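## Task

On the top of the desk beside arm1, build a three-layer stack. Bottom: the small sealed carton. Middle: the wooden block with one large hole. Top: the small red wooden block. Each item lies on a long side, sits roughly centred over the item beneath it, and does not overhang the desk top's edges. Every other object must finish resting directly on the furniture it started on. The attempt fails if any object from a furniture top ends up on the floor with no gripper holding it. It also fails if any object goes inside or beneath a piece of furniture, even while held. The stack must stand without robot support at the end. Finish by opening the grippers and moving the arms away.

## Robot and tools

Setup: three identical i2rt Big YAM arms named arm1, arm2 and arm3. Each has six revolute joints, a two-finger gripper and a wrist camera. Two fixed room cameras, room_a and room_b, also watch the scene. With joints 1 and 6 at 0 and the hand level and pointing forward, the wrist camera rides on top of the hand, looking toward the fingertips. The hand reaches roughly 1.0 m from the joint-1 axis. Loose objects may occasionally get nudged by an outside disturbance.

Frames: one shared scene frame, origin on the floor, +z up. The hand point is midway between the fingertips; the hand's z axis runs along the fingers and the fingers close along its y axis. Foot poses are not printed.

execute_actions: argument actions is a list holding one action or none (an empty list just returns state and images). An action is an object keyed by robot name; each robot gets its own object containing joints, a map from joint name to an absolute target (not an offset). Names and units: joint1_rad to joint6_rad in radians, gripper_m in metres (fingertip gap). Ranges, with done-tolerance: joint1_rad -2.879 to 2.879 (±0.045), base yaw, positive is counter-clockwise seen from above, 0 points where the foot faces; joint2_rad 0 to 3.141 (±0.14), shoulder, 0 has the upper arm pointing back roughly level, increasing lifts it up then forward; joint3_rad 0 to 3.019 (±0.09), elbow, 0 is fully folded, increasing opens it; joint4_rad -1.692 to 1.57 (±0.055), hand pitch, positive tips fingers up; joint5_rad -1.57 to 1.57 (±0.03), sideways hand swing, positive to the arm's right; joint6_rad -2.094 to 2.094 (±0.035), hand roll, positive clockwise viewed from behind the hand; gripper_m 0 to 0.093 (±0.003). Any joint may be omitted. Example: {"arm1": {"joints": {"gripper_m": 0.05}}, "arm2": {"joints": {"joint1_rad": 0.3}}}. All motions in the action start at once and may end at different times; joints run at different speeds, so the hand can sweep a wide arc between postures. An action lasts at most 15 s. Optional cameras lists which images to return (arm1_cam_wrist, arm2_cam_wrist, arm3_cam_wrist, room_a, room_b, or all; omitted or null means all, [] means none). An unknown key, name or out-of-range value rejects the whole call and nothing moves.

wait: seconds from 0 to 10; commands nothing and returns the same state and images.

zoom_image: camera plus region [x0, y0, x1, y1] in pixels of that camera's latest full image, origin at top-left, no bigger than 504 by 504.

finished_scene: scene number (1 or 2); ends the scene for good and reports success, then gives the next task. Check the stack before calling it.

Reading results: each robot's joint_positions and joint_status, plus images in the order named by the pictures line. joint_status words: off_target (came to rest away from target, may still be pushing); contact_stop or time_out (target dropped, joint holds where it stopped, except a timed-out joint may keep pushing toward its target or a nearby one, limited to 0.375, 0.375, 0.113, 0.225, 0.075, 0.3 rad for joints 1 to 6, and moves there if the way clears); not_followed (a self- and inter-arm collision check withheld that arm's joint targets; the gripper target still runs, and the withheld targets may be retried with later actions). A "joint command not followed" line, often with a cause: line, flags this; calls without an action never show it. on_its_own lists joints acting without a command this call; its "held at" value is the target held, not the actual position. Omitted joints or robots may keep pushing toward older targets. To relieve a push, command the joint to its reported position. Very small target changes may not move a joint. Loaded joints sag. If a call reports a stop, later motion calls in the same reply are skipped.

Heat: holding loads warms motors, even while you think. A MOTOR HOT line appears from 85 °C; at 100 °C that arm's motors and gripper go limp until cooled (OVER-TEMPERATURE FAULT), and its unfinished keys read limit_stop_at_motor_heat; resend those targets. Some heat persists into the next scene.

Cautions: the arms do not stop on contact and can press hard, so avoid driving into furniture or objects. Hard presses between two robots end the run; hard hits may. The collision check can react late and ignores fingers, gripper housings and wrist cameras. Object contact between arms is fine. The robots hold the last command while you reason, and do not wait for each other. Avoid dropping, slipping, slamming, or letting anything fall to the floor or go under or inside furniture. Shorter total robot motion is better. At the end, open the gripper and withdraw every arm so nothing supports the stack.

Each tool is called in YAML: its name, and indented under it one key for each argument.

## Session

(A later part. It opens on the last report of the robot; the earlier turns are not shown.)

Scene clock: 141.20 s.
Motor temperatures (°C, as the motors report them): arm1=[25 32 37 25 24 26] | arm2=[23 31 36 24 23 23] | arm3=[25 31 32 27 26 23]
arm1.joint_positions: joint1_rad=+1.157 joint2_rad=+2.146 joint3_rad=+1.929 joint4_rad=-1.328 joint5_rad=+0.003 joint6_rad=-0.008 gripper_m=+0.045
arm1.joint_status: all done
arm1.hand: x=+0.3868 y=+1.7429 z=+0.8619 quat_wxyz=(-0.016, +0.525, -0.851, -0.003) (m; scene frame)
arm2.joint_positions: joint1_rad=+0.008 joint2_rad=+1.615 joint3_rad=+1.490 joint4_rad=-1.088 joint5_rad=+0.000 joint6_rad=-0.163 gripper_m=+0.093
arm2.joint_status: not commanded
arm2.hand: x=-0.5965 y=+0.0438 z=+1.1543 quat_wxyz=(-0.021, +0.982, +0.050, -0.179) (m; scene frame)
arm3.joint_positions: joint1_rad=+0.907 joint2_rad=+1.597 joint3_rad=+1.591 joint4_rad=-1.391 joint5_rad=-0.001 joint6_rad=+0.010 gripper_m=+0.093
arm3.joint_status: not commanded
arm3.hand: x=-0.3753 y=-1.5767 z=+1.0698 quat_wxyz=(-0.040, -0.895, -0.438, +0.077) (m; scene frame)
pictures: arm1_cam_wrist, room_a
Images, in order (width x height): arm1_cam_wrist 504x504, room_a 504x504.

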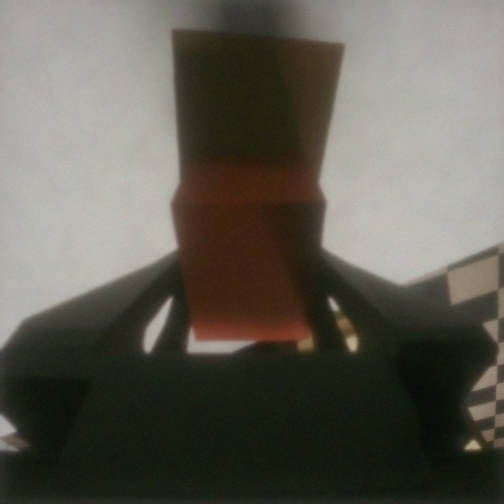

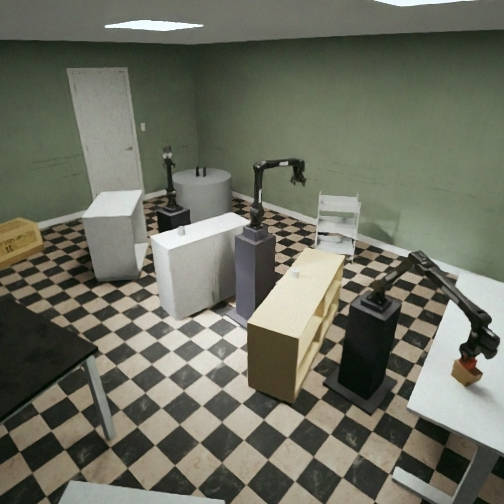

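execute_actions:
  actions:
    - {"arm1":{"joints":{"gripper_m":0.093,"joint3_rad":1.935}}}
  cameras: ["arm1_cam_wrist"]

execute_actions:
  actions:
    - {"arm1":{"joints":{"joint2_rad":1.85,"joint4_rad":-1.45}}}
  cameras: ["arm1_cam_wrist","room_a"]

zoom_image:
  camera: "room_a"
  region: [424, 320, 504, 400]

Scene clock: 142.20 s.
Motor temperatures (°C, as the motors report them): arm1=[25 32 37 25 24 26] | arm2=[23 31 36 24 23 23] | arm3=[25 31 32 27 26 23]
arm1.joint_positions: joint1_rad=+1.157 joint2_rad=+2.146 joint3_rad=+1.929 joint4_rad=-1.327 joint5_rad=+0.003 joint6_rad=-0.008 gripper_m=+0.093
arm1.joint_status: all done
arm1.hand: x=+0.3869 y=+1.7431 z=+0.8619 quat_wxyz=(-0.016, +0.525, -0.851, -0.003) (m; scene frame)
arm2.joint_positions: joint1_rad=+0.008 joint2_rad=+1.615 joint3_rad=+1.490 joint4_rad=-1.088 joint5_rad=+0.000 joint6_rad=-0.163 gripper_m=+0.093
arm2.joint_status: not commanded
arm2.hand: x=-0.5965 y=+0.0438 z=+1.1543 quat_wxyz=(-0.021, +0.982, +0.050, -0.179) (m; scene frame)
arm3.joint_positions: joint1_rad=+0.907 joint2_rad=+1.597 joint3_rad=+1.591 joint4_rad=-1.391 joint5_rad=-0.001 joint6_rad=+0.010 gripper_m=+0.093
arm3.joint_status: not commanded
arm3.hand: x=-0.3753 y=-1.5767 z=+1.0698 quat_wxyz=(-0.040, -0.895, -0.438, +0.077) (m; scene frame)
pictures: arm1_cam_wrist
Images, in order (width x height): arm1_cam_wrist 504x504.

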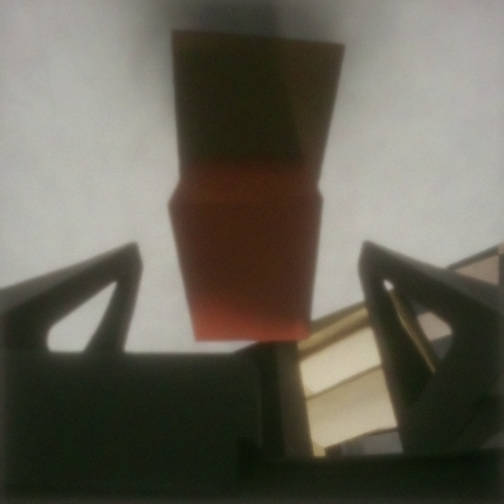

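Scene clock: 143.63 s.
Motor temperatures (°C, as the motors report them): arm1=[25 32 37 25 24 26] | arm2=[23 31 36 24 23 23] | arm3=[25 31 32 27 26 23]
arm1.joint_positions: joint1_rad=+1.157 joint2_rad=+1.841 joint3_rad=+1.918 joint4_rad=-1.442 joint5_rad=+0.003 joint6_rad=-0.008 gripper_m=+0.093
arm1.joint_status: all done
arm1.hand: x=+0.3649 y=+1.7031 z=+1.0449 quat_wxyz=(-0.093, +0.522, -0.846, -0.050) (m; scene frame)
arm2.joint_positions: joint1_rad=+0.008 joint2_rad=+1.615 joint3_rad=+1.490 joint4_rad=-1.088 joint5_rad=+0.000 joint6_rad=-0.163 gripper_m=+0.093
arm2.joint_status: not commanded
arm2.hand: x=-0.5965 y=+0.0438 z=+1.1543 quat_wxyz=(-0.021, +0.982, +0.050, -0.179) (m; scene frame)
arm3.joint_positions: joint1_rad=+0.907 joint2_rad=+1.597 joint3_rad=+1.591 joint4_rad=-1.391 joint5_rad=-0.001 joint6_rad=+0.010 gripper_m=+0.093
arm3.joint_status: not commanded
arm3.hand: x=-0.3753 y=-1.5767 z=+1.0698 quat_wxyz=(-0.040, -0.895, -0.438, +0.077) (m; scene frame)
pictures: arm1_cam_wrist, room_a
Images, in order (width x height): arm1_cam_wrist 504x504, room_a 504x504.

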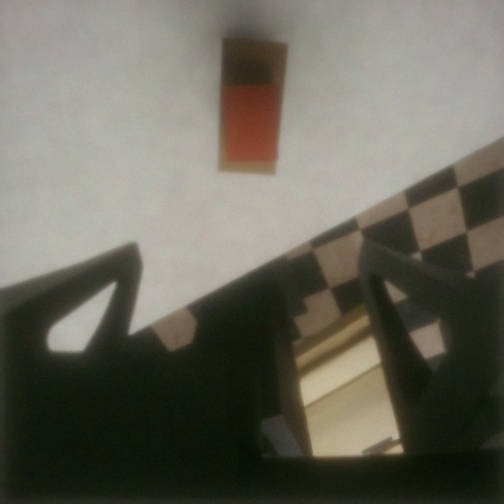

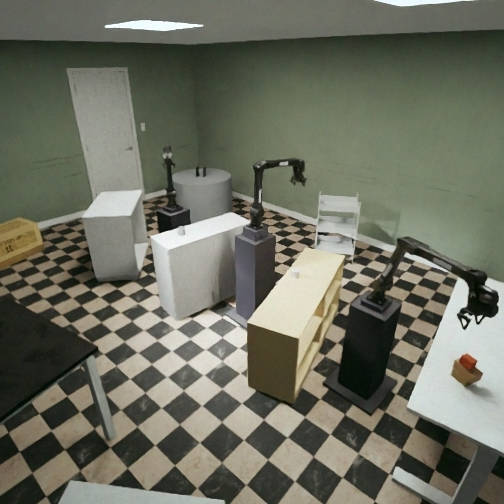

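Region (424, 320, 504, 400) of room_a's 504x504 image, scaled by 6.300, with more detail than that image has.

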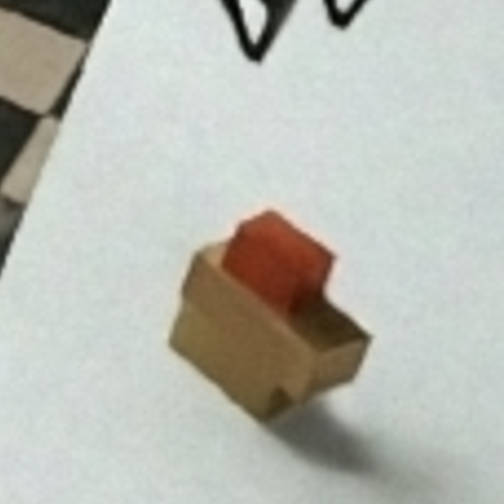

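zoom_image:
  camera: "arm1_cam_wrist"
  region: [180, 20, 330, 190]

Region (180, 20, 330, 190) of arm1_cam_wrist's 504x504 image, scaled by 2.965, with more detail than that image has; it fills the left 445 columns of this view, and the rest is white.

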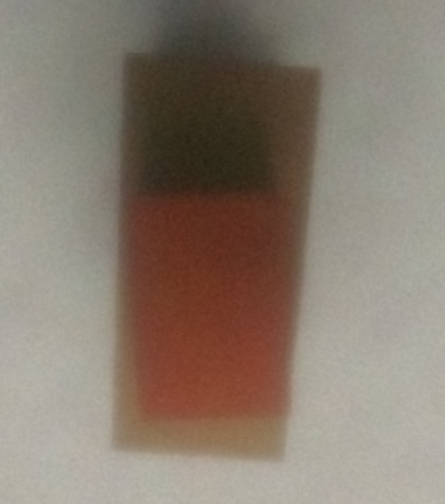

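execute_actions:
  actions:
    - {"arm1":{"joints":{"joint2_rad":2.09,"joint3_rad":1.935,"joint4_rad":-1.37}}}
  cameras: []

execute_actions:
  actions:
    - {"arm1":{"joints":{"joint2_rad":2.15,"joint4_rad":-1.335}}}
  cameras: ["arm1_cam_wrist"]

Scene clock: 146.27 s.
Motor temperatures (°C, as the motors report them): arm1=[25 32 37 25 24 26] | arm2=[23 31 36 24 23 23] | arm3=[25 31 32 27 26 23]
arm1.joint_positions: joint1_rad=+1.157 joint2_rad=+2.120 joint3_rad=+1.915 joint4_rad=-1.378 joint5_rad=+0.003 joint6_rad=-0.008 gripper_m=+0.093
arm1.joint_status: all done
arm1.hand: x=+0.3795 y=+1.7288 z=+0.8736 quat_wxyz=(+0.001, +0.525, -0.851, +0.007) (m; scene frame)
arm2.joint_positions: joint1_rad=+0.008 joint2_rad=+1.615 joint3_rad=+1.490 joint4_rad=-1.088 joint5_rad=+0.000 joint6_rad=-0.163 gripper_m=+0.093
arm2.joint_status: not commanded
arm2.hand: x=-0.5965 y=+0.0438 z=+1.1543 quat_wxyz=(-0.021, +0.982, +0.050, -0.179) (m; scene frame)
arm3.joint_positions: joint1_rad=+0.907 joint2_rad=+1.597 joint3_rad=+1.591 joint4_rad=-1.391 joint5_rad=-0.001 joint6_rad=+0.010 gripper_m=+0.093
arm3.joint_status: not commanded
arm3.hand: x=-0.3753 y=-1.5767 z=+1.0698 quat_wxyz=(-0.040, -0.895, -0.438, +0.077) (m; scene frame)
pictures: none
No camera images: the call's "cameras" was empty. Leave "cameras" out to get every camera's image.

Scene clock: 147.03 s.
Motor temperatures (°C, as the motors report them): arm1=[25 32 37 25 24 26] | arm2=[23 31 36 24 23 23] | arm3=[25 31 32 27 26 23]
arm1.joint_positions: joint1_rad=+1.157 joint2_rad=+2.126 joint3_rad=+1.915 joint4_rad=-1.346 joint5_rad=+0.003 joint6_rad=-0.008 gripper_m=+0.093
arm1.joint_status: all done
arm1.hand: x=+0.3830 y=+1.7356 z=+0.8698 quat_wxyz=(-0.010, +0.525, -0.851, +0.000) (m; scene frame)
arm2.joint_positions: joint1_rad=+0.008 joint2_rad=+1.615 joint3_rad=+1.490 joint4_rad=-1.088 joint5_rad=+0.000 joint6_rad=-0.163 gripper_m=+0.093
arm2.joint_status: not commanded
arm2.hand: x=-0.5965 y=+0.0438 z=+1.1543 quat_wxyz=(-0.021, +0.982, +0.050, -0.179) (m; scene frame)
arm3.joint_positions: joint1_rad=+0.907 joint2_rad=+1.597 joint3_rad=+1.591 joint4_rad=-1.391 joint5_rad=-0.001 joint6_rad=+0.010 gripper_m=+0.093
arm3.joint_status: not commanded
arm3.hand: x=-0.3753 y=-1.5767 z=+1.0698 quat_wxyz=(-0.040, -0.895, -0.438, +0.077) (m; scene frame)
pictures: arm1_cam_wrist
Images, in order (width x height): arm1_cam_wrist 504x504.

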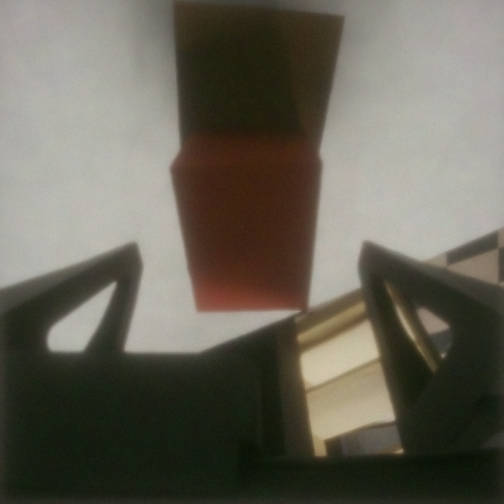

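execute_actions:
  actions:
    - {"arm1":{"joints":{"joint2_rad":2.126,"joint3_rad":1.885,"joint4_rad":-1.315}}}
  cameras: ["arm1_cam_wrist"]

Scene clock: 148.00 s.
Motor temperatures (°C, as the motors report them): arm1=[25 32 37 25 24 26] | arm2=[23 31 36 24 23 23] | arm3=[25 31 32 27 26 23]
arm1.joint_positions: joint1_rad=+1.157 joint2_rad=+2.126 joint3_rad=+1.886 joint4_rad=-1.326 joint5_rad=+0.003 joint6_rad=-0.008 gripper_m=+0.093
arm1.joint_status: all done
arm1.hand: x=+0.3809 y=+1.7314 z=+0.8587 quat_wxyz=(-0.007, +0.525, -0.851, +0.002) (m; scene frame)
arm2.joint_positions: joint1_rad=+0.008 joint2_rad=+1.615 joint3_rad=+1.490 joint4_rad=-1.088 joint5_rad=+0.000 joint6_rad=-0.163 gripper_m=+0.093
arm2.joint_status: not commanded
arm2.hand: x=-0.5965 y=+0.0438 z=+1.1543 quat_wxyz=(-0.021, +0.982, +0.050, -0.179) (m; scene frame)
arm3.joint_positions: joint1_rad=+0.907 joint2_rad=+1.597 joint3_rad=+1.591 joint4_rad=-1.391 joint5_rad=-0.001 joint6_rad=+0.010 gripper_m=+0.093
arm3.joint_status: not commanded
arm3.hand: x=-0.3753 y=-1.5767 z=+1.0698 quat_wxyz=(-0.040, -0.895, -0.438, +0.077) (m; scene frame)
pictures: arm1_cam_wrist
Images, in order (width x height): arm1_cam_wrist 504x504.

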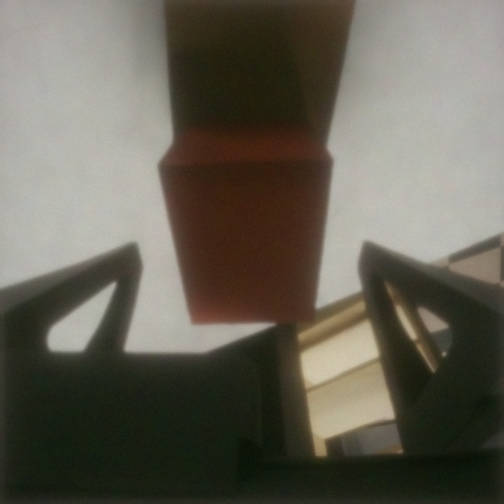

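execute_actions:
  actions:
    - {"arm1":{"joints":{"gripper_m":0.035}}}
  cameras: ["arm1_cam_wrist"]

execute_actions:
  actions:
    - {"arm1":{"joints":{"joint3_rad":2.02,"joint4_rad":-1.41}}}
  cameras: ["arm1_cam_wrist"]

Scene clock: 149.03 s.
Motor temperatures (°C, as the motors report them): arm1=[25 32 37 25 24 26] | arm2=[23 31 36 24 23 23] | arm3=[25 31 32 27 26 23]
arm1.joint_positions: joint1_rad=+1.157 joint2_rad=+2.126 joint3_rad=+1.886 joint4_rad=-1.326 joint5_rad=+0.003 joint6_rad=-0.007 gripper_m=+0.045
arm1.joint_status: gripper_m off_target (ended at +0.045, target +0.035)
arm1.hand: x=+0.3808 y=+1.7314 z=+0.8587 quat_wxyz=(-0.006, +0.525, -0.851, +0.002) (m; scene frame)
arm2.joint_positions: joint1_rad=+0.008 joint2_rad=+1.615 joint3_rad=+1.490 joint4_rad=-1.088 joint5_rad=+0.000 joint6_rad=-0.163 gripper_m=+0.093
arm2.joint_status: not commanded
arm2.hand: x=-0.5965 y=+0.0438 z=+1.1543 quat_wxyz=(-0.021, +0.982, +0.050, -0.179) (m; scene frame)
arm3.joint_positions: joint1_rad=+0.907 joint2_rad=+1.597 joint3_rad=+1.591 joint4_rad=-1.391 joint5_rad=-0.001 joint6_rad=+0.010 gripper_m=+0.093
arm3.joint_status: not commanded
arm3.hand: x=-0.3753 y=-1.5767 z=+1.0698 quat_wxyz=(-0.040, -0.895, -0.438, +0.077) (m; scene frame)
pictures: arm1_cam_wrist
Images, in order (width x height): arm1_cam_wrist 504x504.

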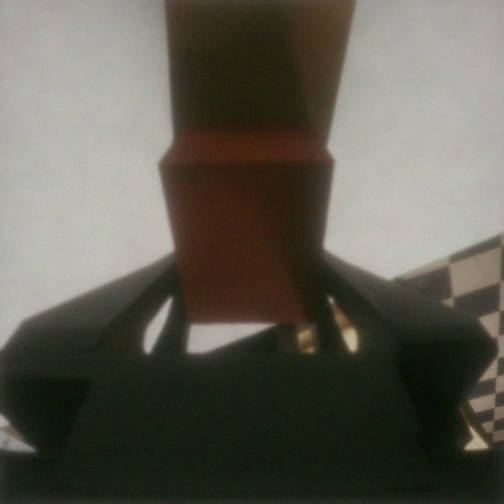

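Scene clock: 149.87 s.
Motor temperatures (°C, as the motors report them): arm1=[25 32 37 25 24 26] | arm2=[23 31 36 24 23 23] | arm3=[25 31 33 27 26 23]
arm1.joint_positions: joint1_rad=+1.157 joint2_rad=+2.126 joint3_rad=+1.964 joint4_rad=-1.401 joint5_rad=+0.003 joint6_rad=-0.007 gripper_m=+0.045
arm1.joint_status: all done
arm1.hand: x=+0.3835 y=+1.7372 z=+0.8878 quat_wxyz=(-0.007, +0.525, -0.851, +0.001) (m; scene frame)
arm2.joint_positions: joint1_rad=+0.008 joint2_rad=+1.615 joint3_rad=+1.490 joint4_rad=-1.088 joint5_rad=+0.000 joint6_rad=-0.163 gripper_m=+0.093
arm2.joint_status: not commanded
arm2.hand: x=-0.5965 y=+0.0438 z=+1.1543 quat_wxyz=(-0.021, +0.982, +0.050, -0.179) (m; scene frame)
arm3.joint_positions: joint1_rad=+0.907 joint2_rad=+1.597 joint3_rad=+1.591 joint4_rad=-1.391 joint5_rad=-0.001 joint6_rad=+0.010 gripper_m=+0.093
arm3.joint_status: not commanded
arm3.hand: x=-0.3753 y=-1.5767 z=+1.0698 quat_wxyz=(-0.040, -0.895, -0.438, +0.077) (m; scene frame)
pictures: arm1_cam_wrist
Images, in order (width x height): arm1_cam_wrist 504x504.

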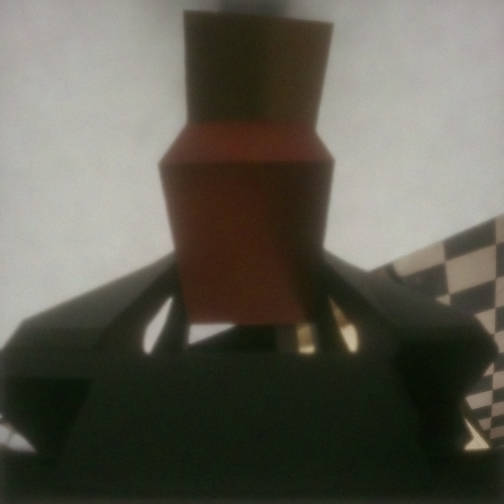

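execute_actions:
  actions:
    - {"arm1":{"joints":{"joint2_rad":2.166,"joint4_rad":-1.376}}}
  cameras: ["arm1_cam_wrist"]

Scene clock: 151.07 s.
Motor temperatures (°C, as the motors report them): arm1=[25 32 37 25 24 26] | arm2=[23 31 36 24 23 23] | arm3=[25 31 33 27 26 23]
arm1.joint_positions: joint1_rad=+1.157 joint2_rad=+2.157 joint3_rad=+1.964 joint4_rad=-1.388 joint5_rad=+0.003 joint6_rad=-0.007 gripper_m=+0.045
arm1.joint_status: all done
arm1.hand: x=+0.3848 y=+1.7393 z=+0.8681 quat_wxyz=(+0.000, +0.525, -0.851, +0.006) (m; scene frame)
arm2.joint_positions: joint1_rad=+0.008 joint2_rad=+1.615 joint3_rad=+1.490 joint4_rad=-1.088 joint5_rad=+0.000 joint6_rad=-0.163 gripper_m=+0.093
arm2.joint_status: not commanded
arm2.hand: x=-0.5965 y=+0.0438 z=+1.1543 quat_wxyz=(-0.021, +0.982, +0.050, -0.179) (m; scene frame)
arm3.joint_positions: joint1_rad=+0.907 joint2_rad=+1.597 joint3_rad=+1.591 joint4_rad=-1.391 joint5_rad=-0.001 joint6_rad=+0.010 gripper_m=+0.093
arm3.joint_status: not commanded
arm3.hand: x=-0.3753 y=-1.5767 z=+1.0698 quat_wxyz=(-0.040, -0.895, -0.438, +0.077) (m; scene frame)
pictures: arm1_cam_wrist
Images, in order (width x height): arm1_cam_wrist 504x504.

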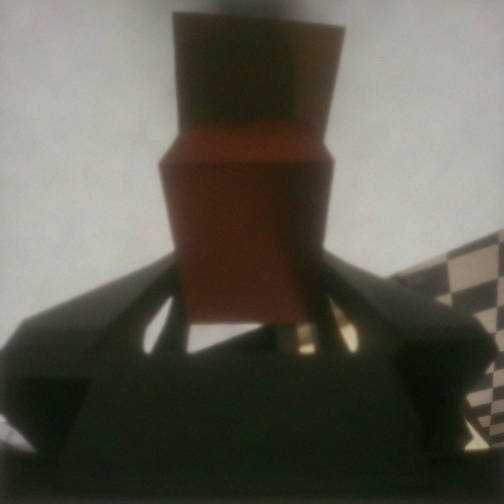

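execute_actions:
  actions:
    - {"arm1":{"joints":{"joint3_rad":1.94,"joint4_rad":-1.338}}}
  cameras: ["arm1_cam_wrist"]

Scene clock: 152.27 s.
Motor temperatures (°C, as the motors report them): arm1=[25 33 37 25 24 26] | arm2=[23 31 36 24 23 23] | arm3=[25 31 33 27 26 23]
arm1.joint_positions: joint1_rad=+1.157 joint2_rad=+2.157 joint3_rad=+1.940 joint4_rad=-1.348 joint5_rad=+0.003 joint6_rad=-0.007 gripper_m=+0.045
arm1.joint_status: all done
arm1.hand: x=+0.3859 y=+1.7413 z=+0.8594 quat_wxyz=(-0.007, +0.525, -0.851, +0.002) (m; scene frame)
arm2.joint_positions: joint1_rad=+0.008 joint2_rad=+1.615 joint3_rad=+1.490 joint4_rad=-1.088 joint5_rad=+0.000 joint6_rad=-0.163 gripper_m=+0.093
arm2.joint_status: not commanded
arm2.hand: x=-0.5965 y=+0.0438 z=+1.1543 quat_wxyz=(-0.021, +0.982, +0.050, -0.179) (m; scene frame)
arm3.joint_positions: joint1_rad=+0.907 joint2_rad=+1.597 joint3_rad=+1.591 joint4_rad=-1.391 joint5_rad=-0.001 joint6_rad=+0.010 gripper_m=+0.093
arm3.joint_status: not commanded
arm3.hand: x=-0.3753 y=-1.5767 z=+1.0698 quat_wxyz=(-0.040, -0.895, -0.438, +0.077) (m; scene frame)
pictures: arm1_cam_wrist
Images, in order (width x height): arm1_cam_wrist 504x504.

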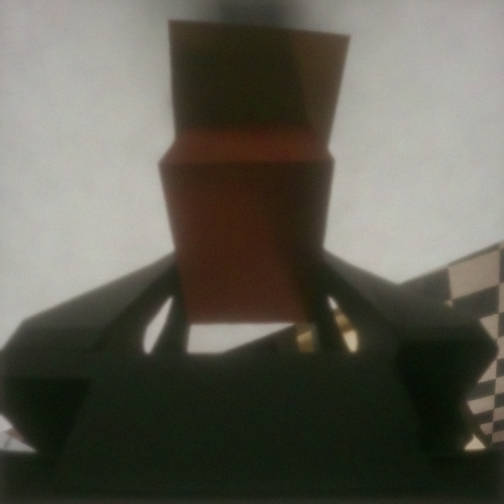

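r=.664, z=.859 — as planned. Release and clear.

execute_actions:
  actions:
    - {"arm1":{"joints":{"gripper_m":0.093,"joint2_rad":2.157}}}
  cameras: []

execute_actions:
  actions:
    - {"arm1":{"joints":{"joint2_rad":1.85,"joint4_rad":-1.45}}}
  cameras: ["arm1_cam_wrist","room_a"]

zoom_image:
  camera: "arm1_cam_wrist"
  region: [180, 20, 330, 190]

zoom_image:
  camera: "room_a"
  region: [424, 320, 504, 400]

Scene clock: 153.30 s.
Motor temperatures (°C, as the motors report them): arm1=[25 33 37 25 24 26] | arm2=[23 31 37 24 23 23] | arm3=[25 31 33 27 26 23]
arm1.joint_positions: joint1_rad=+1.157 joint2_rad=+2.157 joint3_rad=+1.940 joint4_rad=-1.348 joint5_rad=+0.003 joint6_rad=-0.007 gripper_m=+0.093
arm1.joint_status: all done
arm1.hand: x=+0.3859 y=+1.7413 z=+0.8594 quat_wxyz=(-0.007, +0.525, -0.851, +0.002) (m; scene frame)
arm2.joint_positions: joint1_rad=+0.008 joint2_rad=+1.615 joint3_rad=+1.490 joint4_rad=-1.088 joint5_rad=+0.000 joint6_rad=-0.163 gripper_m=+0.093
arm2.joint_status: not commanded
arm2.hand: x=-0.5965 y=+0.0438 z=+1.1543 quat_wxyz=(-0.021, +0.982, +0.050, -0.179) (m; scene frame)
arm3.joint_positions: joint1_rad=+0.907 joint2_rad=+1.597 joint3_rad=+1.591 joint4_rad=-1.391 joint5_rad=-0.001 joint6_rad=+0.010 gripper_m=+0.093
arm3.joint_status: not commanded
arm3.hand: x=-0.3753 y=-1.5767 z=+1.0698 quat_wxyz=(-0.040, -0.895, -0.438, +0.077) (m; scene frame)
pictures: none
No camera images: the call's "cameras" was empty. Leave "cameras" out to get every camera's image.

Scene clock: 154.73 s.
Motor temperatures (°C, as the motors report them): arm1=[25 33 37 25 24 26] | arm2=[23 31 37 24 23 23] | arm3=[25 31 33 27 26 23]
arm1.joint_positions: joint1_rad=+1.157 joint2_rad=+1.841 joint3_rad=+1.923 joint4_rad=-1.442 joint5_rad=+0.003 joint6_rad=-0.007 gripper_m=+0.093
arm1.joint_status: all done
arm1.hand: x=+0.3652 y=+1.7041 z=+1.0464 quat_wxyz=(-0.094, +0.522, -0.846, -0.051) (m; scene frame)
arm2.joint_positions: joint1_rad=+0.008 joint2_rad=+1.615 joint3_rad=+1.490 joint4_rad=-1.088 joint5_rad=+0.000 joint6_rad=-0.163 gripper_m=+0.093
arm2.joint_status: not commanded
arm2.hand: x=-0.5965 y=+0.0438 z=+1.1543 quat_wxyz=(-0.021, +0.982, +0.050, -0.179) (m; scene frame)
arm3.joint_positions: joint1_rad=+0.907 joint2_rad=+1.597 joint3_rad=+1.591 joint4_rad=-1.391 joint5_rad=-0.001 joint6_rad=+0.010 gripper_m=+0.093
arm3.joint_status: not commanded
arm3.hand: x=-0.3753 y=-1.5767 z=+1.0698 quat_wxyz=(-0.040, -0.895, -0.438, +0.077) (m; scene frame)
pictures: arm1_cam_wrist, room_a
Images, in order (width x height): arm1_cam_wrist 504x504, room_a 504x504.

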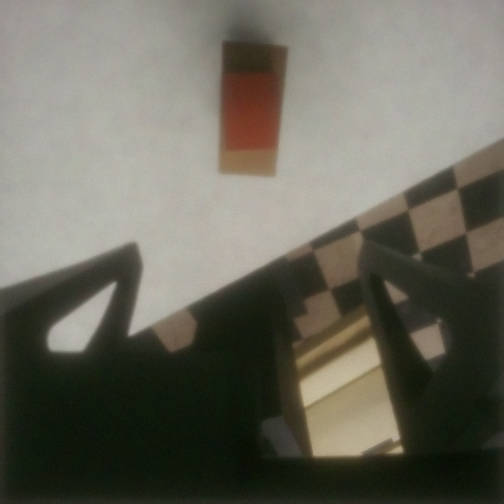

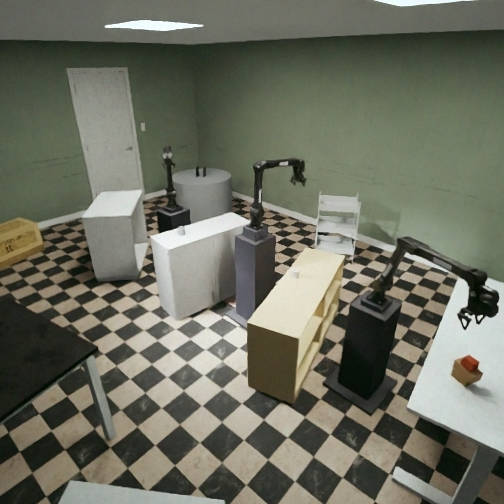

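Region (180, 20, 330, 190) of arm1_cam_wrist's 504x504 image, scaled by 2.965, with more detail than that image has; it fills the left 445 columns of this view, and the rest is white.

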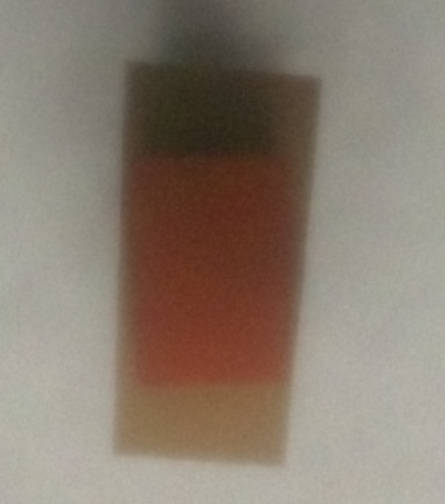

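Region (424, 320, 504, 400) of room_a's 504x504 image, scaled by 6.300, with more detail than that image has.

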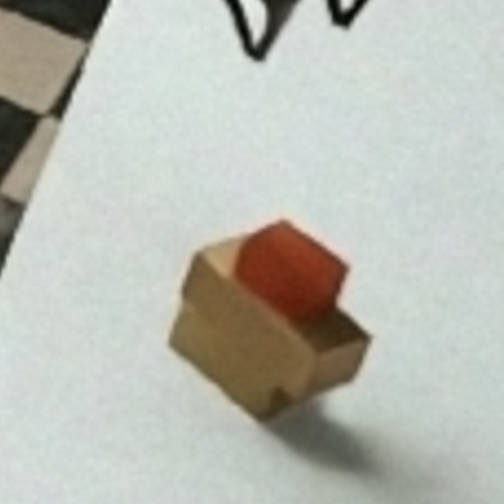

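zoom_image:
  camera: "room_a"
  region: [446, 350, 488, 392]

execute_actions:
  actions: []
  cameras: ["room_b"]

zoom_image:
  camera: "room_b"
  region: [170, 185, 250, 225]

Region (446, 350, 488, 392) of room_a's 504x504 image, scaled by 12.000, with more detail than that image has.

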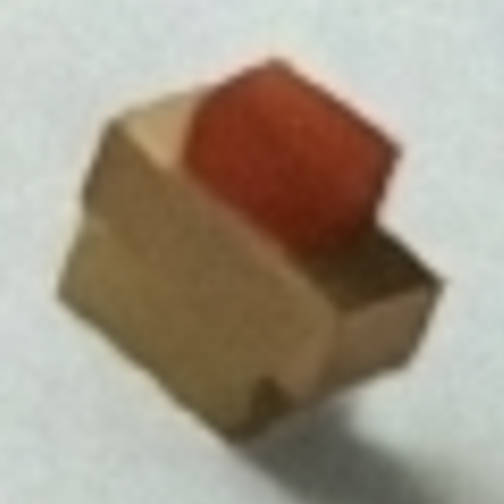

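Scene clock: 156.00 s.
Motor temperatures (°C, as the motors report them): arm1=[25 33 37 25 24 26] | arm2=[23 31 37 24 23 23] | arm3=[25 31 33 27 26 23]
arm1.joint_positions: joint1_rad=+1.157 joint2_rad=+1.841 joint3_rad=+1.923 joint4_rad=-1.442 joint5_rad=+0.003 joint6_rad=-0.007 gripper_m=+0.093
arm1.joint_status: all done
arm1.hand: x=+0.3652 y=+1.7041 z=+1.0464 quat_wxyz=(-0.094, +0.522, -0.846, -0.051) (m; scene frame)
arm2.joint_positions: joint1_rad=+0.008 joint2_rad=+1.615 joint3_rad=+1.490 joint4_rad=-1.088 joint5_rad=+0.000 joint6_rad=-0.163 gripper_m=+0.093
arm2.joint_status: not commanded
arm2.hand: x=-0.5965 y=+0.0438 z=+1.1543 quat_wxyz=(-0.021, +0.982, +0.050, -0.179) (m; scene frame)
arm3.joint_positions: joint1_rad=+0.907 joint2_rad=+1.597 joint3_rad=+1.591 joint4_rad=-1.391 joint5_rad=-0.001 joint6_rad=+0.010 gripper_m=+0.093
arm3.joint_status: not commanded
arm3.hand: x=-0.3753 y=-1.5767 z=+1.0698 quat_wxyz=(-0.040, -0.895, -0.438, +0.077) (m; scene frame)
pictures: room_b
Images, in order (width x height): room_b 504x504.

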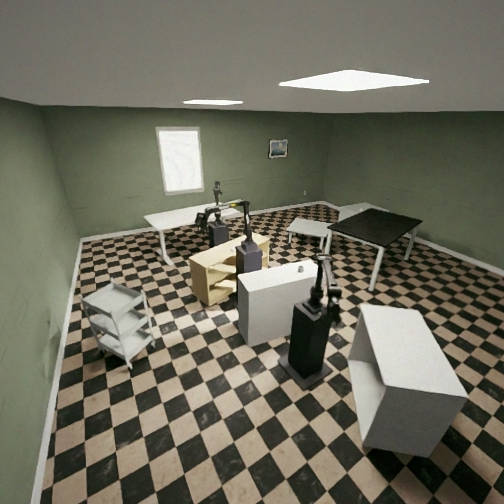

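Region (170, 185, 250, 225) of room_b's 504x504 image, scaled by 6.300, with more detail than that image has.

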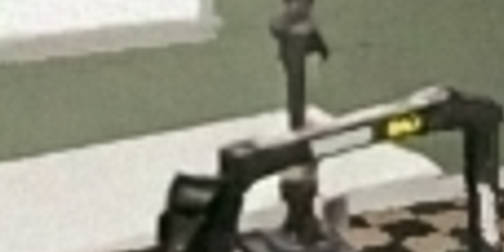

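execute_actions:
  actions:
    - {"arm1":{"joints":{"joint2_rad":2.12,"joint3_rad":2.14,"joint4_rad":-1.53}}}
  cameras: []

execute_actions:
  actions:
    - {"arm1":{"joints":{"joint2_rad":2.195,"joint4_rad":-1.48}}}
  cameras: ["arm1_cam_wrist"]

Scene clock: 159.87 s.
Motor temperatures (°C, as the motors report them): arm1=[25 32 38 25 24 26] | arm2=[23 31 37 24 23 23] | arm3=[25 31 33 27 26 23]
arm1.joint_positions: joint1_rad=+1.157 joint2_rad=+2.143 joint3_rad=+2.087 joint4_rad=-1.521 joint5_rad=+0.003 joint6_rad=-0.007 gripper_m=+0.093
arm1.joint_status: all done
arm1.hand: x=+0.3859 y=+1.7425 z=+0.9234 quat_wxyz=(-0.001, +0.525, -0.851, +0.005) (m; scene frame)
arm2.joint_positions: joint1_rad=+0.008 joint2_rad=+1.615 joint3_rad=+1.490 joint4_rad=-1.088 joint5_rad=+0.000 joint6_rad=-0.163 gripper_m=+0.093
arm2.joint_status: not commanded
arm2.hand: x=-0.5965 y=+0.0438 z=+1.1543 quat_wxyz=(-0.021, +0.982, +0.050, -0.179) (m; scene frame)
arm3.joint_positions: joint1_rad=+0.907 joint2_rad=+1.597 joint3_rad=+1.591 joint4_rad=-1.391 joint5_rad=-0.001 joint6_rad=+0.010 gripper_m=+0.093
arm3.joint_status: not commanded
arm3.hand: x=-0.3753 y=-1.5767 z=+1.0698 quat_wxyz=(-0.040, -0.895, -0.438, +0.077) (m; scene frame)
pictures: none
No camera images: the call's "cameras" was empty. Leave "cameras" out to get every camera's image.

Scene clock: 160.77 s.
Motor temperatures (°C, as the motors report them): arm1=[25 32 38 25 24 26] | arm2=[23 31 37 24 23 23] | arm3=[25 31 33 27 26 23]
arm1.joint_positions: joint1_rad=+1.157 joint2_rad=+2.179 joint3_rad=+2.087 joint4_rad=-1.491 joint5_rad=+0.003 joint6_rad=-0.007 gripper_m=+0.093
arm1.joint_status: all done
arm1.hand: x=+0.3895 y=+1.7491 z=+0.8999 quat_wxyz=(+0.001, +0.525, -0.851, +0.007) (m; scene frame)
arm2.joint_positions: joint1_rad=+0.008 joint2_rad=+1.615 joint3_rad=+1.490 joint4_rad=-1.088 joint5_rad=+0.000 joint6_rad=-0.163 gripper_m=+0.093
arm2.joint_status: not commanded
arm2.hand: x=-0.5965 y=+0.0438 z=+1.1543 quat_wxyz=(-0.021, +0.982, +0.050, -0.179) (m; scene frame)
arm3.joint_positions: joint1_rad=+0.907 joint2_rad=+1.597 joint3_rad=+1.591 joint4_rad=-1.391 joint5_rad=-0.001 joint6_rad=+0.010 gripper_m=+0.093
arm3.joint_status: not commanded
arm3.hand: x=-0.3753 y=-1.5767 z=+1.0698 quat_wxyz=(-0.040, -0.895, -0.438, +0.077) (m; scene frame)
pictures: arm1_cam_wrist
Images, in order (width x height): arm1_cam_wrist 504x504.

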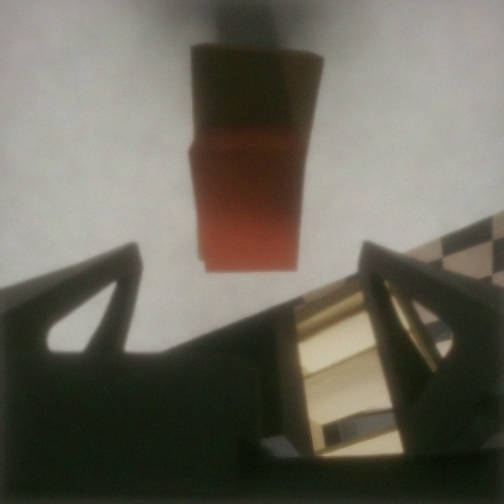

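execute_actions:
  actions:
    - {"arm1":{"joints":{"joint3_rad":2.0,"joint4_rad":-1.385}}}
  cameras: []

execute_actions:
  actions:
    - {"arm1":{"joints":{"joint2_rad":2.215,"joint3_rad":1.97,"joint4_rad":-1.33}}}
  cameras: ["arm1_cam_wrist","room_a"]

zoom_image:
  camera: "room_a"
  region: [434, 320, 504, 390]

Scene clock: 162.27 s.
Motor temperatures (°C, as the motors report them): arm1=[25 33 38 25 24 26] | arm2=[23 31 37 24 23 23] | arm3=[25 31 33 27 26 23]
arm1.joint_positions: joint1_rad=+1.157 joint2_rad=+2.187 joint3_rad=+1.997 joint4_rad=-1.396 joint5_rad=+0.003 joint6_rad=-0.007 gripper_m=+0.093
arm1.joint_status: all done
arm1.hand: x=+0.3882 y=+1.7458 z=+0.8613 quat_wxyz=(+0.002, +0.525, -0.851, +0.007) (m; scene frame)
arm2.joint_positions: joint1_rad=+0.008 joint2_rad=+1.615 joint3_rad=+1.490 joint4_rad=-1.088 joint5_rad=+0.000 joint6_rad=-0.163 gripper_m=+0.093
arm2.joint_status: not commanded
arm2.hand: x=-0.5965 y=+0.0438 z=+1.1543 quat_wxyz=(-0.021, +0.982, +0.050, -0.179) (m; scene frame)
arm3.joint_positions: joint1_rad=+0.907 joint2_rad=+1.597 joint3_rad=+1.591 joint4_rad=-1.391 joint5_rad=-0.001 joint6_rad=+0.010 gripper_m=+0.093
arm3.joint_status: not commanded
arm3.hand: x=-0.3753 y=-1.5767 z=+1.0698 quat_wxyz=(-0.040, -0.895, -0.438, +0.077) (m; scene frame)
pictures: none
No camera images: the call's "cameras" was empty. Leave "cameras" out to get every camera's image.

Scene clock: 162.93 s.
Motor temperatures (°C, as the motors report them): arm1=[25 33 38 25 24 26] | arm2=[23 31 37 24 23 23] | arm3=[25 31 33 27 26 23]
arm1.joint_positions: joint1_rad=+1.157 joint2_rad=+2.195 joint3_rad=+1.973 joint4_rad=-1.341 joint5_rad=+0.003 joint6_rad=-0.007 gripper_m=+0.093
arm1.joint_status: all done
arm1.hand: x=+0.3907 y=+1.7505 z=+0.8471 quat_wxyz=(-0.008, +0.525, -0.851, +0.001) (m; scene frame)
arm2.joint_positions: joint1_rad=+0.008 joint2_rad=+1.615 joint3_rad=+1.490 joint4_rad=-1.088 joint5_rad=+0.000 joint6_rad=-0.163 gripper_m=+0.093
arm2.joint_status: not commanded
arm2.hand: x=-0.5965 y=+0.0438 z=+1.1543 quat_wxyz=(-0.021, +0.982, +0.050, -0.179) (m; scene frame)
arm3.joint_positions: joint1_rad=+0.907 joint2_rad=+1.597 joint3_rad=+1.591 joint4_rad=-1.391 joint5_rad=-0.001 joint6_rad=+0.010 gripper_m=+0.093
arm3.joint_status: not commanded
arm3.hand: x=-0.3753 y=-1.5767 z=+1.0698 quat_wxyz=(-0.040, -0.895, -0.438, +0.077) (m; scene frame)
pictures: arm1_cam_wrist, room_a
Images, in order (width x height): arm1_cam_wrist 504x504, room_a 504x504.

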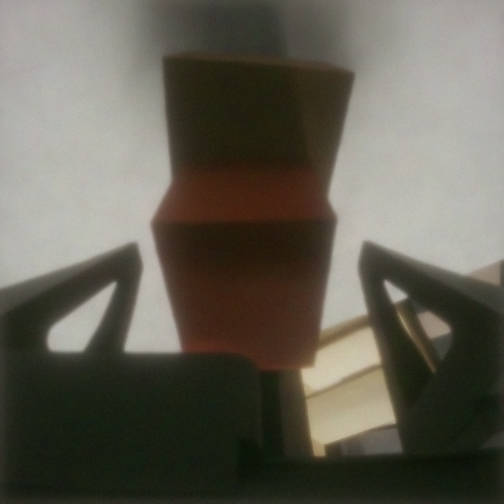

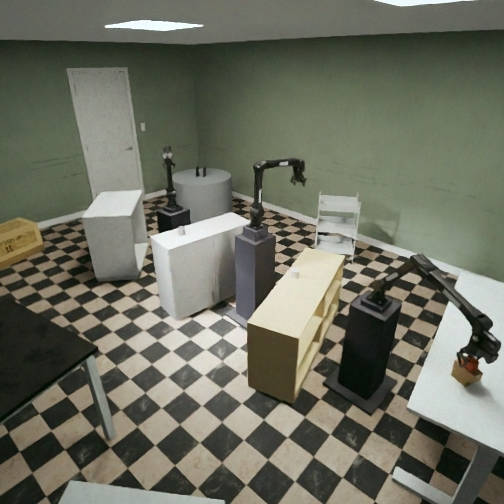

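Region (434, 320, 504, 390) of room_a's 504x504 image, scaled by 7.200, with more detail than that image has.

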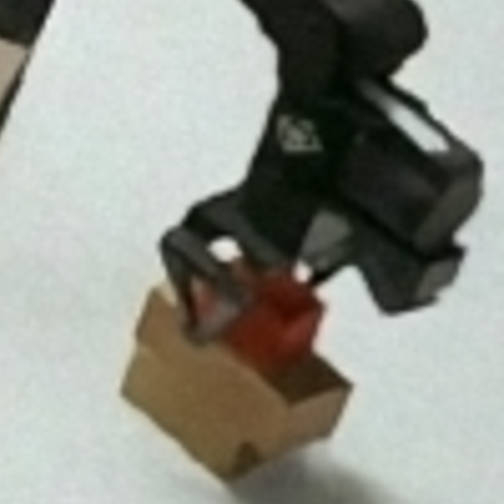

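execute_actions:
  actions:
    - {"arm1":{"joints":{"joint2_rad":2.195,"joint3_rad":1.903,"joint4_rad":-1.27}}}
  cameras: ["arm1_cam_wrist","room_a"]

zoom_image:
  camera: "room_a"
  region: [434, 320, 504, 390]

Scene clock: 164.13 s.
Motor temperatures (°C, as the motors report them): arm1=[25 33 38 25 24 26] | arm2=[23 31 37 24 23 23] | arm3=[25 31 33 27 26 23]
arm1.joint_positions: joint1_rad=+1.157 joint2_rad=+2.195 joint3_rad=+1.900 joint4_rad=-1.281 joint5_rad=+0.003 joint6_rad=-0.007 gripper_m=+0.093
arm1.joint_status: all done
arm1.hand: x=+0.3862 y=+1.7412 z=+0.8200 quat_wxyz=(-0.002, +0.525, -0.851, +0.005) (m; scene frame)
arm2.joint_positions: joint1_rad=+0.008 joint2_rad=+1.615 joint3_rad=+1.490 joint4_rad=-1.088 joint5_rad=+0.000 joint6_rad=-0.163 gripper_m=+0.093
arm2.joint_status: not commanded
arm2.hand: x=-0.5965 y=+0.0438 z=+1.1543 quat_wxyz=(-0.021, +0.982, +0.050, -0.179) (m; scene frame)
arm3.joint_positions: joint1_rad=+0.907 joint2_rad=+1.597 joint3_rad=+1.591 joint4_rad=-1.391 joint5_rad=-0.001 joint6_rad=+0.010 gripper_m=+0.093
arm3.joint_status: not commanded
arm3.hand: x=-0.3753 y=-1.5767 z=+1.0698 quat_wxyz=(-0.040, -0.895, -0.438, +0.077) (m; scene frame)
pictures: arm1_cam_wrist, room_a
Images, in order (width x height): arm1_cam_wrist 504x504, room_a 504x504.

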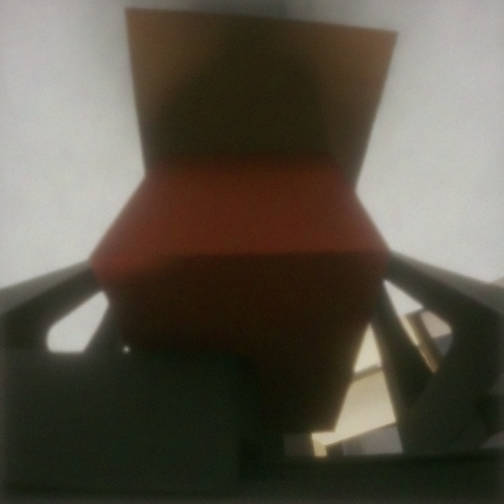

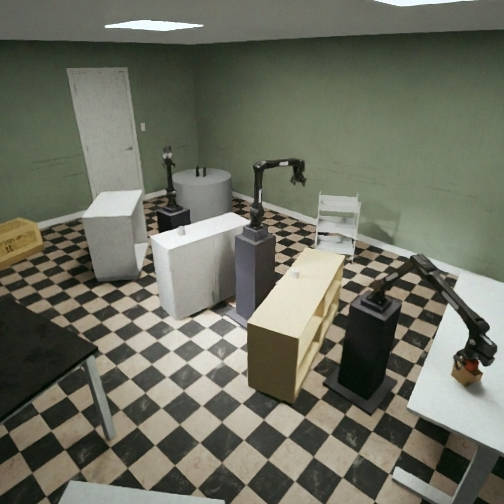

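Region (434, 320, 504, 390) of room_a's 504x504 image, scaled by 7.200, with more detail than that image has.

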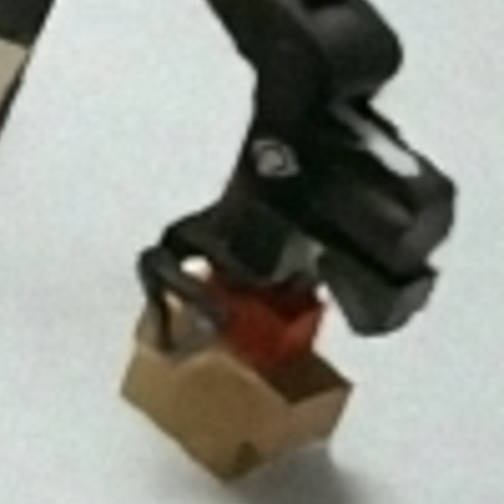

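execute_actions:
  actions:
    - {"arm1":{"joints":{"gripper_m":0.05}}}
  cameras: ["arm1_cam_wrist","room_a"]

zoom_image:
  camera: "room_a"
  region: [434, 320, 504, 390]

Scene clock: 164.90 s.
Motor temperatures (°C, as the motors report them): arm1=[25 33 38 25 24 26] | arm2=[23 31 37 24 23 23] | arm3=[25 31 33 27 26 23]
arm1.joint_positions: joint1_rad=+1.157 joint2_rad=+2.195 joint3_rad=+1.900 joint4_rad=-1.280 joint5_rad=+0.001 joint6_rad=-0.007 gripper_m=+0.060
arm1.joint_status: gripper_m off_target (ended at +0.060, target +0.050)
arm1.hand: x=+0.3858 y=+1.7416 z=+0.8200 quat_wxyz=(-0.002, +0.525, -0.851, +0.004) (m; scene frame)
arm2.joint_positions: joint1_rad=+0.008 joint2_rad=+1.615 joint3_rad=+1.490 joint4_rad=-1.088 joint5_rad=+0.000 joint6_rad=-0.163 gripper_m=+0.093
arm2.joint_status: not commanded
arm2.hand: x=-0.5965 y=+0.0438 z=+1.1543 quat_wxyz=(-0.021, +0.982, +0.050, -0.179) (m; scene frame)
arm3.joint_positions: joint1_rad=+0.907 joint2_rad=+1.597 joint3_rad=+1.591 joint4_rad=-1.391 joint5_rad=-0.001 joint6_rad=+0.010 gripper_m=+0.093
arm3.joint_status: not commanded
arm3.hand: x=-0.3753 y=-1.5767 z=+1.0698 quat_wxyz=(-0.040, -0.895, -0.438, +0.077) (m; scene frame)
pictures: arm1_cam_wrist, room_a
Images, in order (width x height): arm1_cam_wrist 504x504, room_a 504x504.

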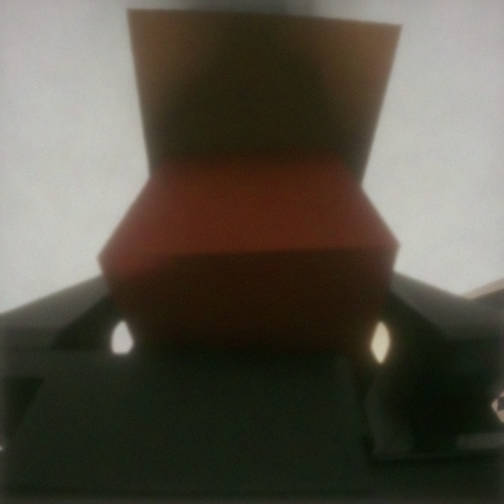

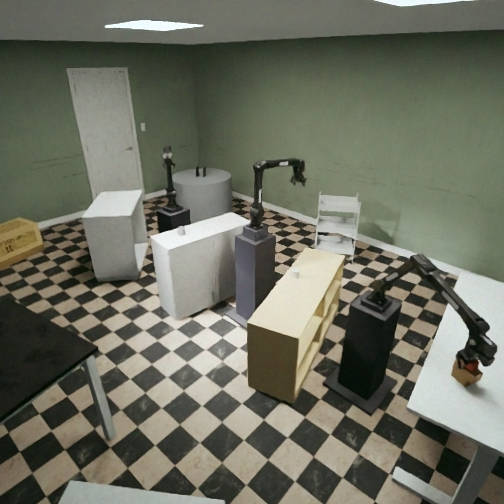

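Region (434, 320, 504, 390) of room_a's 504x504 image, scaled by 7.200, with more detail than that image has.

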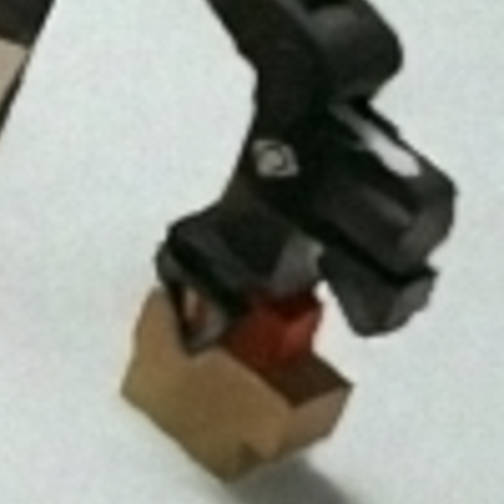

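execute_actions:
  actions:
    - {"arm1":{"joints":{"joint2_rad":2.15,"joint4_rad":-1.308}}}
  cameras: ["arm1_cam_wrist"]

Scene clock: 166.23 s.
Motor temperatures (°C, as the motors report them): arm1=[25 33 38 25 24 26] | arm2=[23 31 37 24 23 23] | arm3=[25 31 33 27 26 23]
arm1.joint_positions: joint1_rad=+1.157 joint2_rad=+2.194 joint3_rad=+1.900 joint4_rad=-1.294 joint5_rad=+0.001 joint6_rad=-0.007 gripper_m=+0.060
arm1.joint_status: all done
arm1.hand: x=+0.3843 y=+1.7387 z=+0.8205 quat_wxyz=(+0.004, +0.525, -0.851, +0.007) (m; scene frame)
arm2.joint_positions: joint1_rad=+0.008 joint2_rad=+1.615 joint3_rad=+1.490 joint4_rad=-1.088 joint5_rad=+0.000 joint6_rad=-0.163 gripper_m=+0.093
arm2.joint_status: not commanded
arm2.hand: x=-0.5965 y=+0.0438 z=+1.1543 quat_wxyz=(-0.021, +0.982, +0.050, -0.179) (m; scene frame)
arm3.joint_positions: joint1_rad=+0.907 joint2_rad=+1.597 joint3_rad=+1.591 joint4_rad=-1.391 joint5_rad=-0.001 joint6_rad=+0.010 gripper_m=+0.093
arm3.joint_status: not commanded
arm3.hand: x=-0.3753 y=-1.5767 z=+1.0698 quat_wxyz=(-0.040, -0.895, -0.438, +0.077) (m; scene frame)
pictures: arm1_cam_wrist
Images, in order (width x height): arm1_cam_wrist 504x504.

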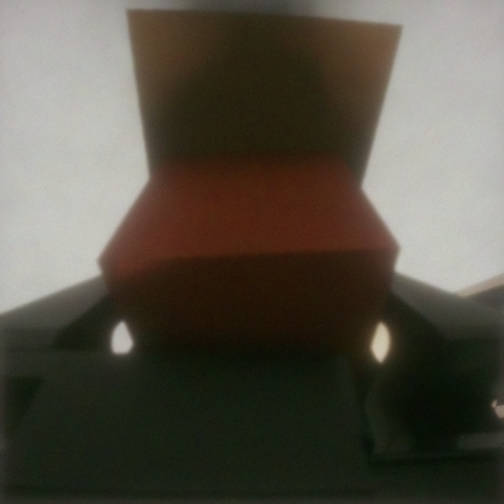

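execute_actions:
  actions:
    - {"arm1":{"joints":{"joint2_rad":2.125,"joint4_rad":-1.32}}}
  cameras: ["arm1_cam_wrist"]

Scene clock: 167.07 s.
Motor temperatures (°C, as the motors report them): arm1=[25 33 38 25 24 26] | arm2=[23 31 37 24 23 23] | arm3=[25 31 33 27 26 23]
arm1.joint_positions: joint1_rad=+1.157 joint2_rad=+2.190 joint3_rad=+1.900 joint4_rad=-1.311 joint5_rad=+0.001 joint6_rad=-0.007 gripper_m=+0.060
arm1.joint_status: all done
arm1.hand: x=+0.3825 y=+1.7352 z=+0.8228 quat_wxyz=(+0.010, +0.525, -0.851, +0.011) (m; scene frame)
arm2.joint_positions: joint1_rad=+0.008 joint2_rad=+1.615 joint3_rad=+1.490 joint4_rad=-1.088 joint5_rad=+0.000 joint6_rad=-0.163 gripper_m=+0.093
arm2.joint_status: not commanded
arm2.hand: x=-0.5965 y=+0.0438 z=+1.1543 quat_wxyz=(-0.021, +0.982, +0.050, -0.179) (m; scene frame)
arm3.joint_positions: joint1_rad=+0.907 joint2_rad=+1.597 joint3_rad=+1.591 joint4_rad=-1.391 joint5_rad=-0.001 joint6_rad=+0.010 gripper_m=+0.093
arm3.joint_status: not commanded
arm3.hand: x=-0.3753 y=-1.5767 z=+1.0698 quat_wxyz=(-0.040, -0.895, -0.438, +0.077) (m; scene frame)
pictures: arm1_cam_wrist
Images, in order (width x height): arm1_cam_wrist 504x504.

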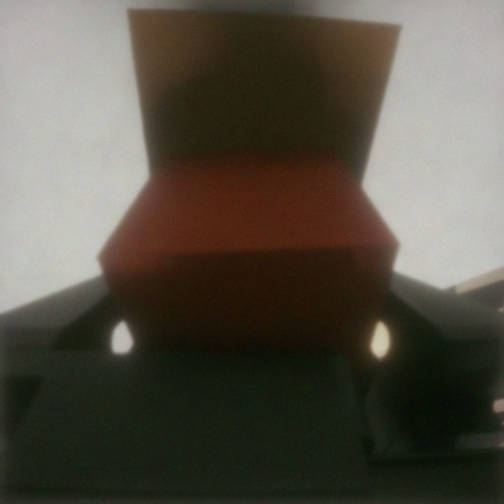

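execute_actions:
  actions:
    - {"arm1":{"joints":{"joint2_rad":2.10,"joint4_rad":-1.315}}}
  cameras: ["arm1_cam_wrist","room_a"]

Scene clock: 168.30 s.
Motor temperatures (°C, as the motors report them): arm1=[25 33 37 25 24 26] | arm2=[23 31 37 24 23 23] | arm3=[25 31 33 27 26 23]
arm1.joint_positions: joint1_rad=+1.157 joint2_rad=+2.162 joint3_rad=+1.892 joint4_rad=-1.311 joint5_rad=+0.001 joint6_rad=-0.007 gripper_m=+0.060
arm1.joint_status: all done
arm1.hand: x=+0.3822 y=+1.7348 z=+0.8382 quat_wxyz=(+0.001, +0.525, -0.851, +0.005) (m; scene frame)
arm2.joint_positions: joint1_rad=+0.008 joint2_rad=+1.615 joint3_rad=+1.490 joint4_rad=-1.088 joint5_rad=+0.000 joint6_rad=-0.163 gripper_m=+0.093
arm2.joint_status: not commanded
arm2.hand: x=-0.5965 y=+0.0438 z=+1.1543 quat_wxyz=(-0.021, +0.982, +0.050, -0.179) (m; scene frame)
arm3.joint_positions: joint1_rad=+0.907 joint2_rad=+1.597 joint3_rad=+1.591 joint4_rad=-1.391 joint5_rad=-0.001 joint6_rad=+0.010 gripper_m=+0.093
arm3.joint_status: not commanded
arm3.hand: x=-0.3753 y=-1.5767 z=+1.0698 quat_wxyz=(-0.040, -0.895, -0.438, +0.077) (m; scene frame)
pictures: arm1_cam_wrist, room_a
Images, in order (width x height): arm1_cam_wrist 504x504, room_a 504x504.

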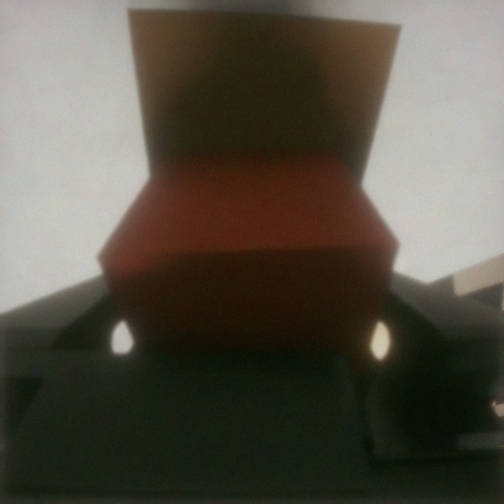

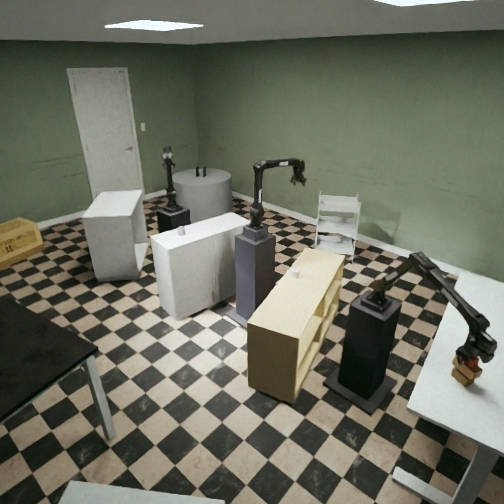

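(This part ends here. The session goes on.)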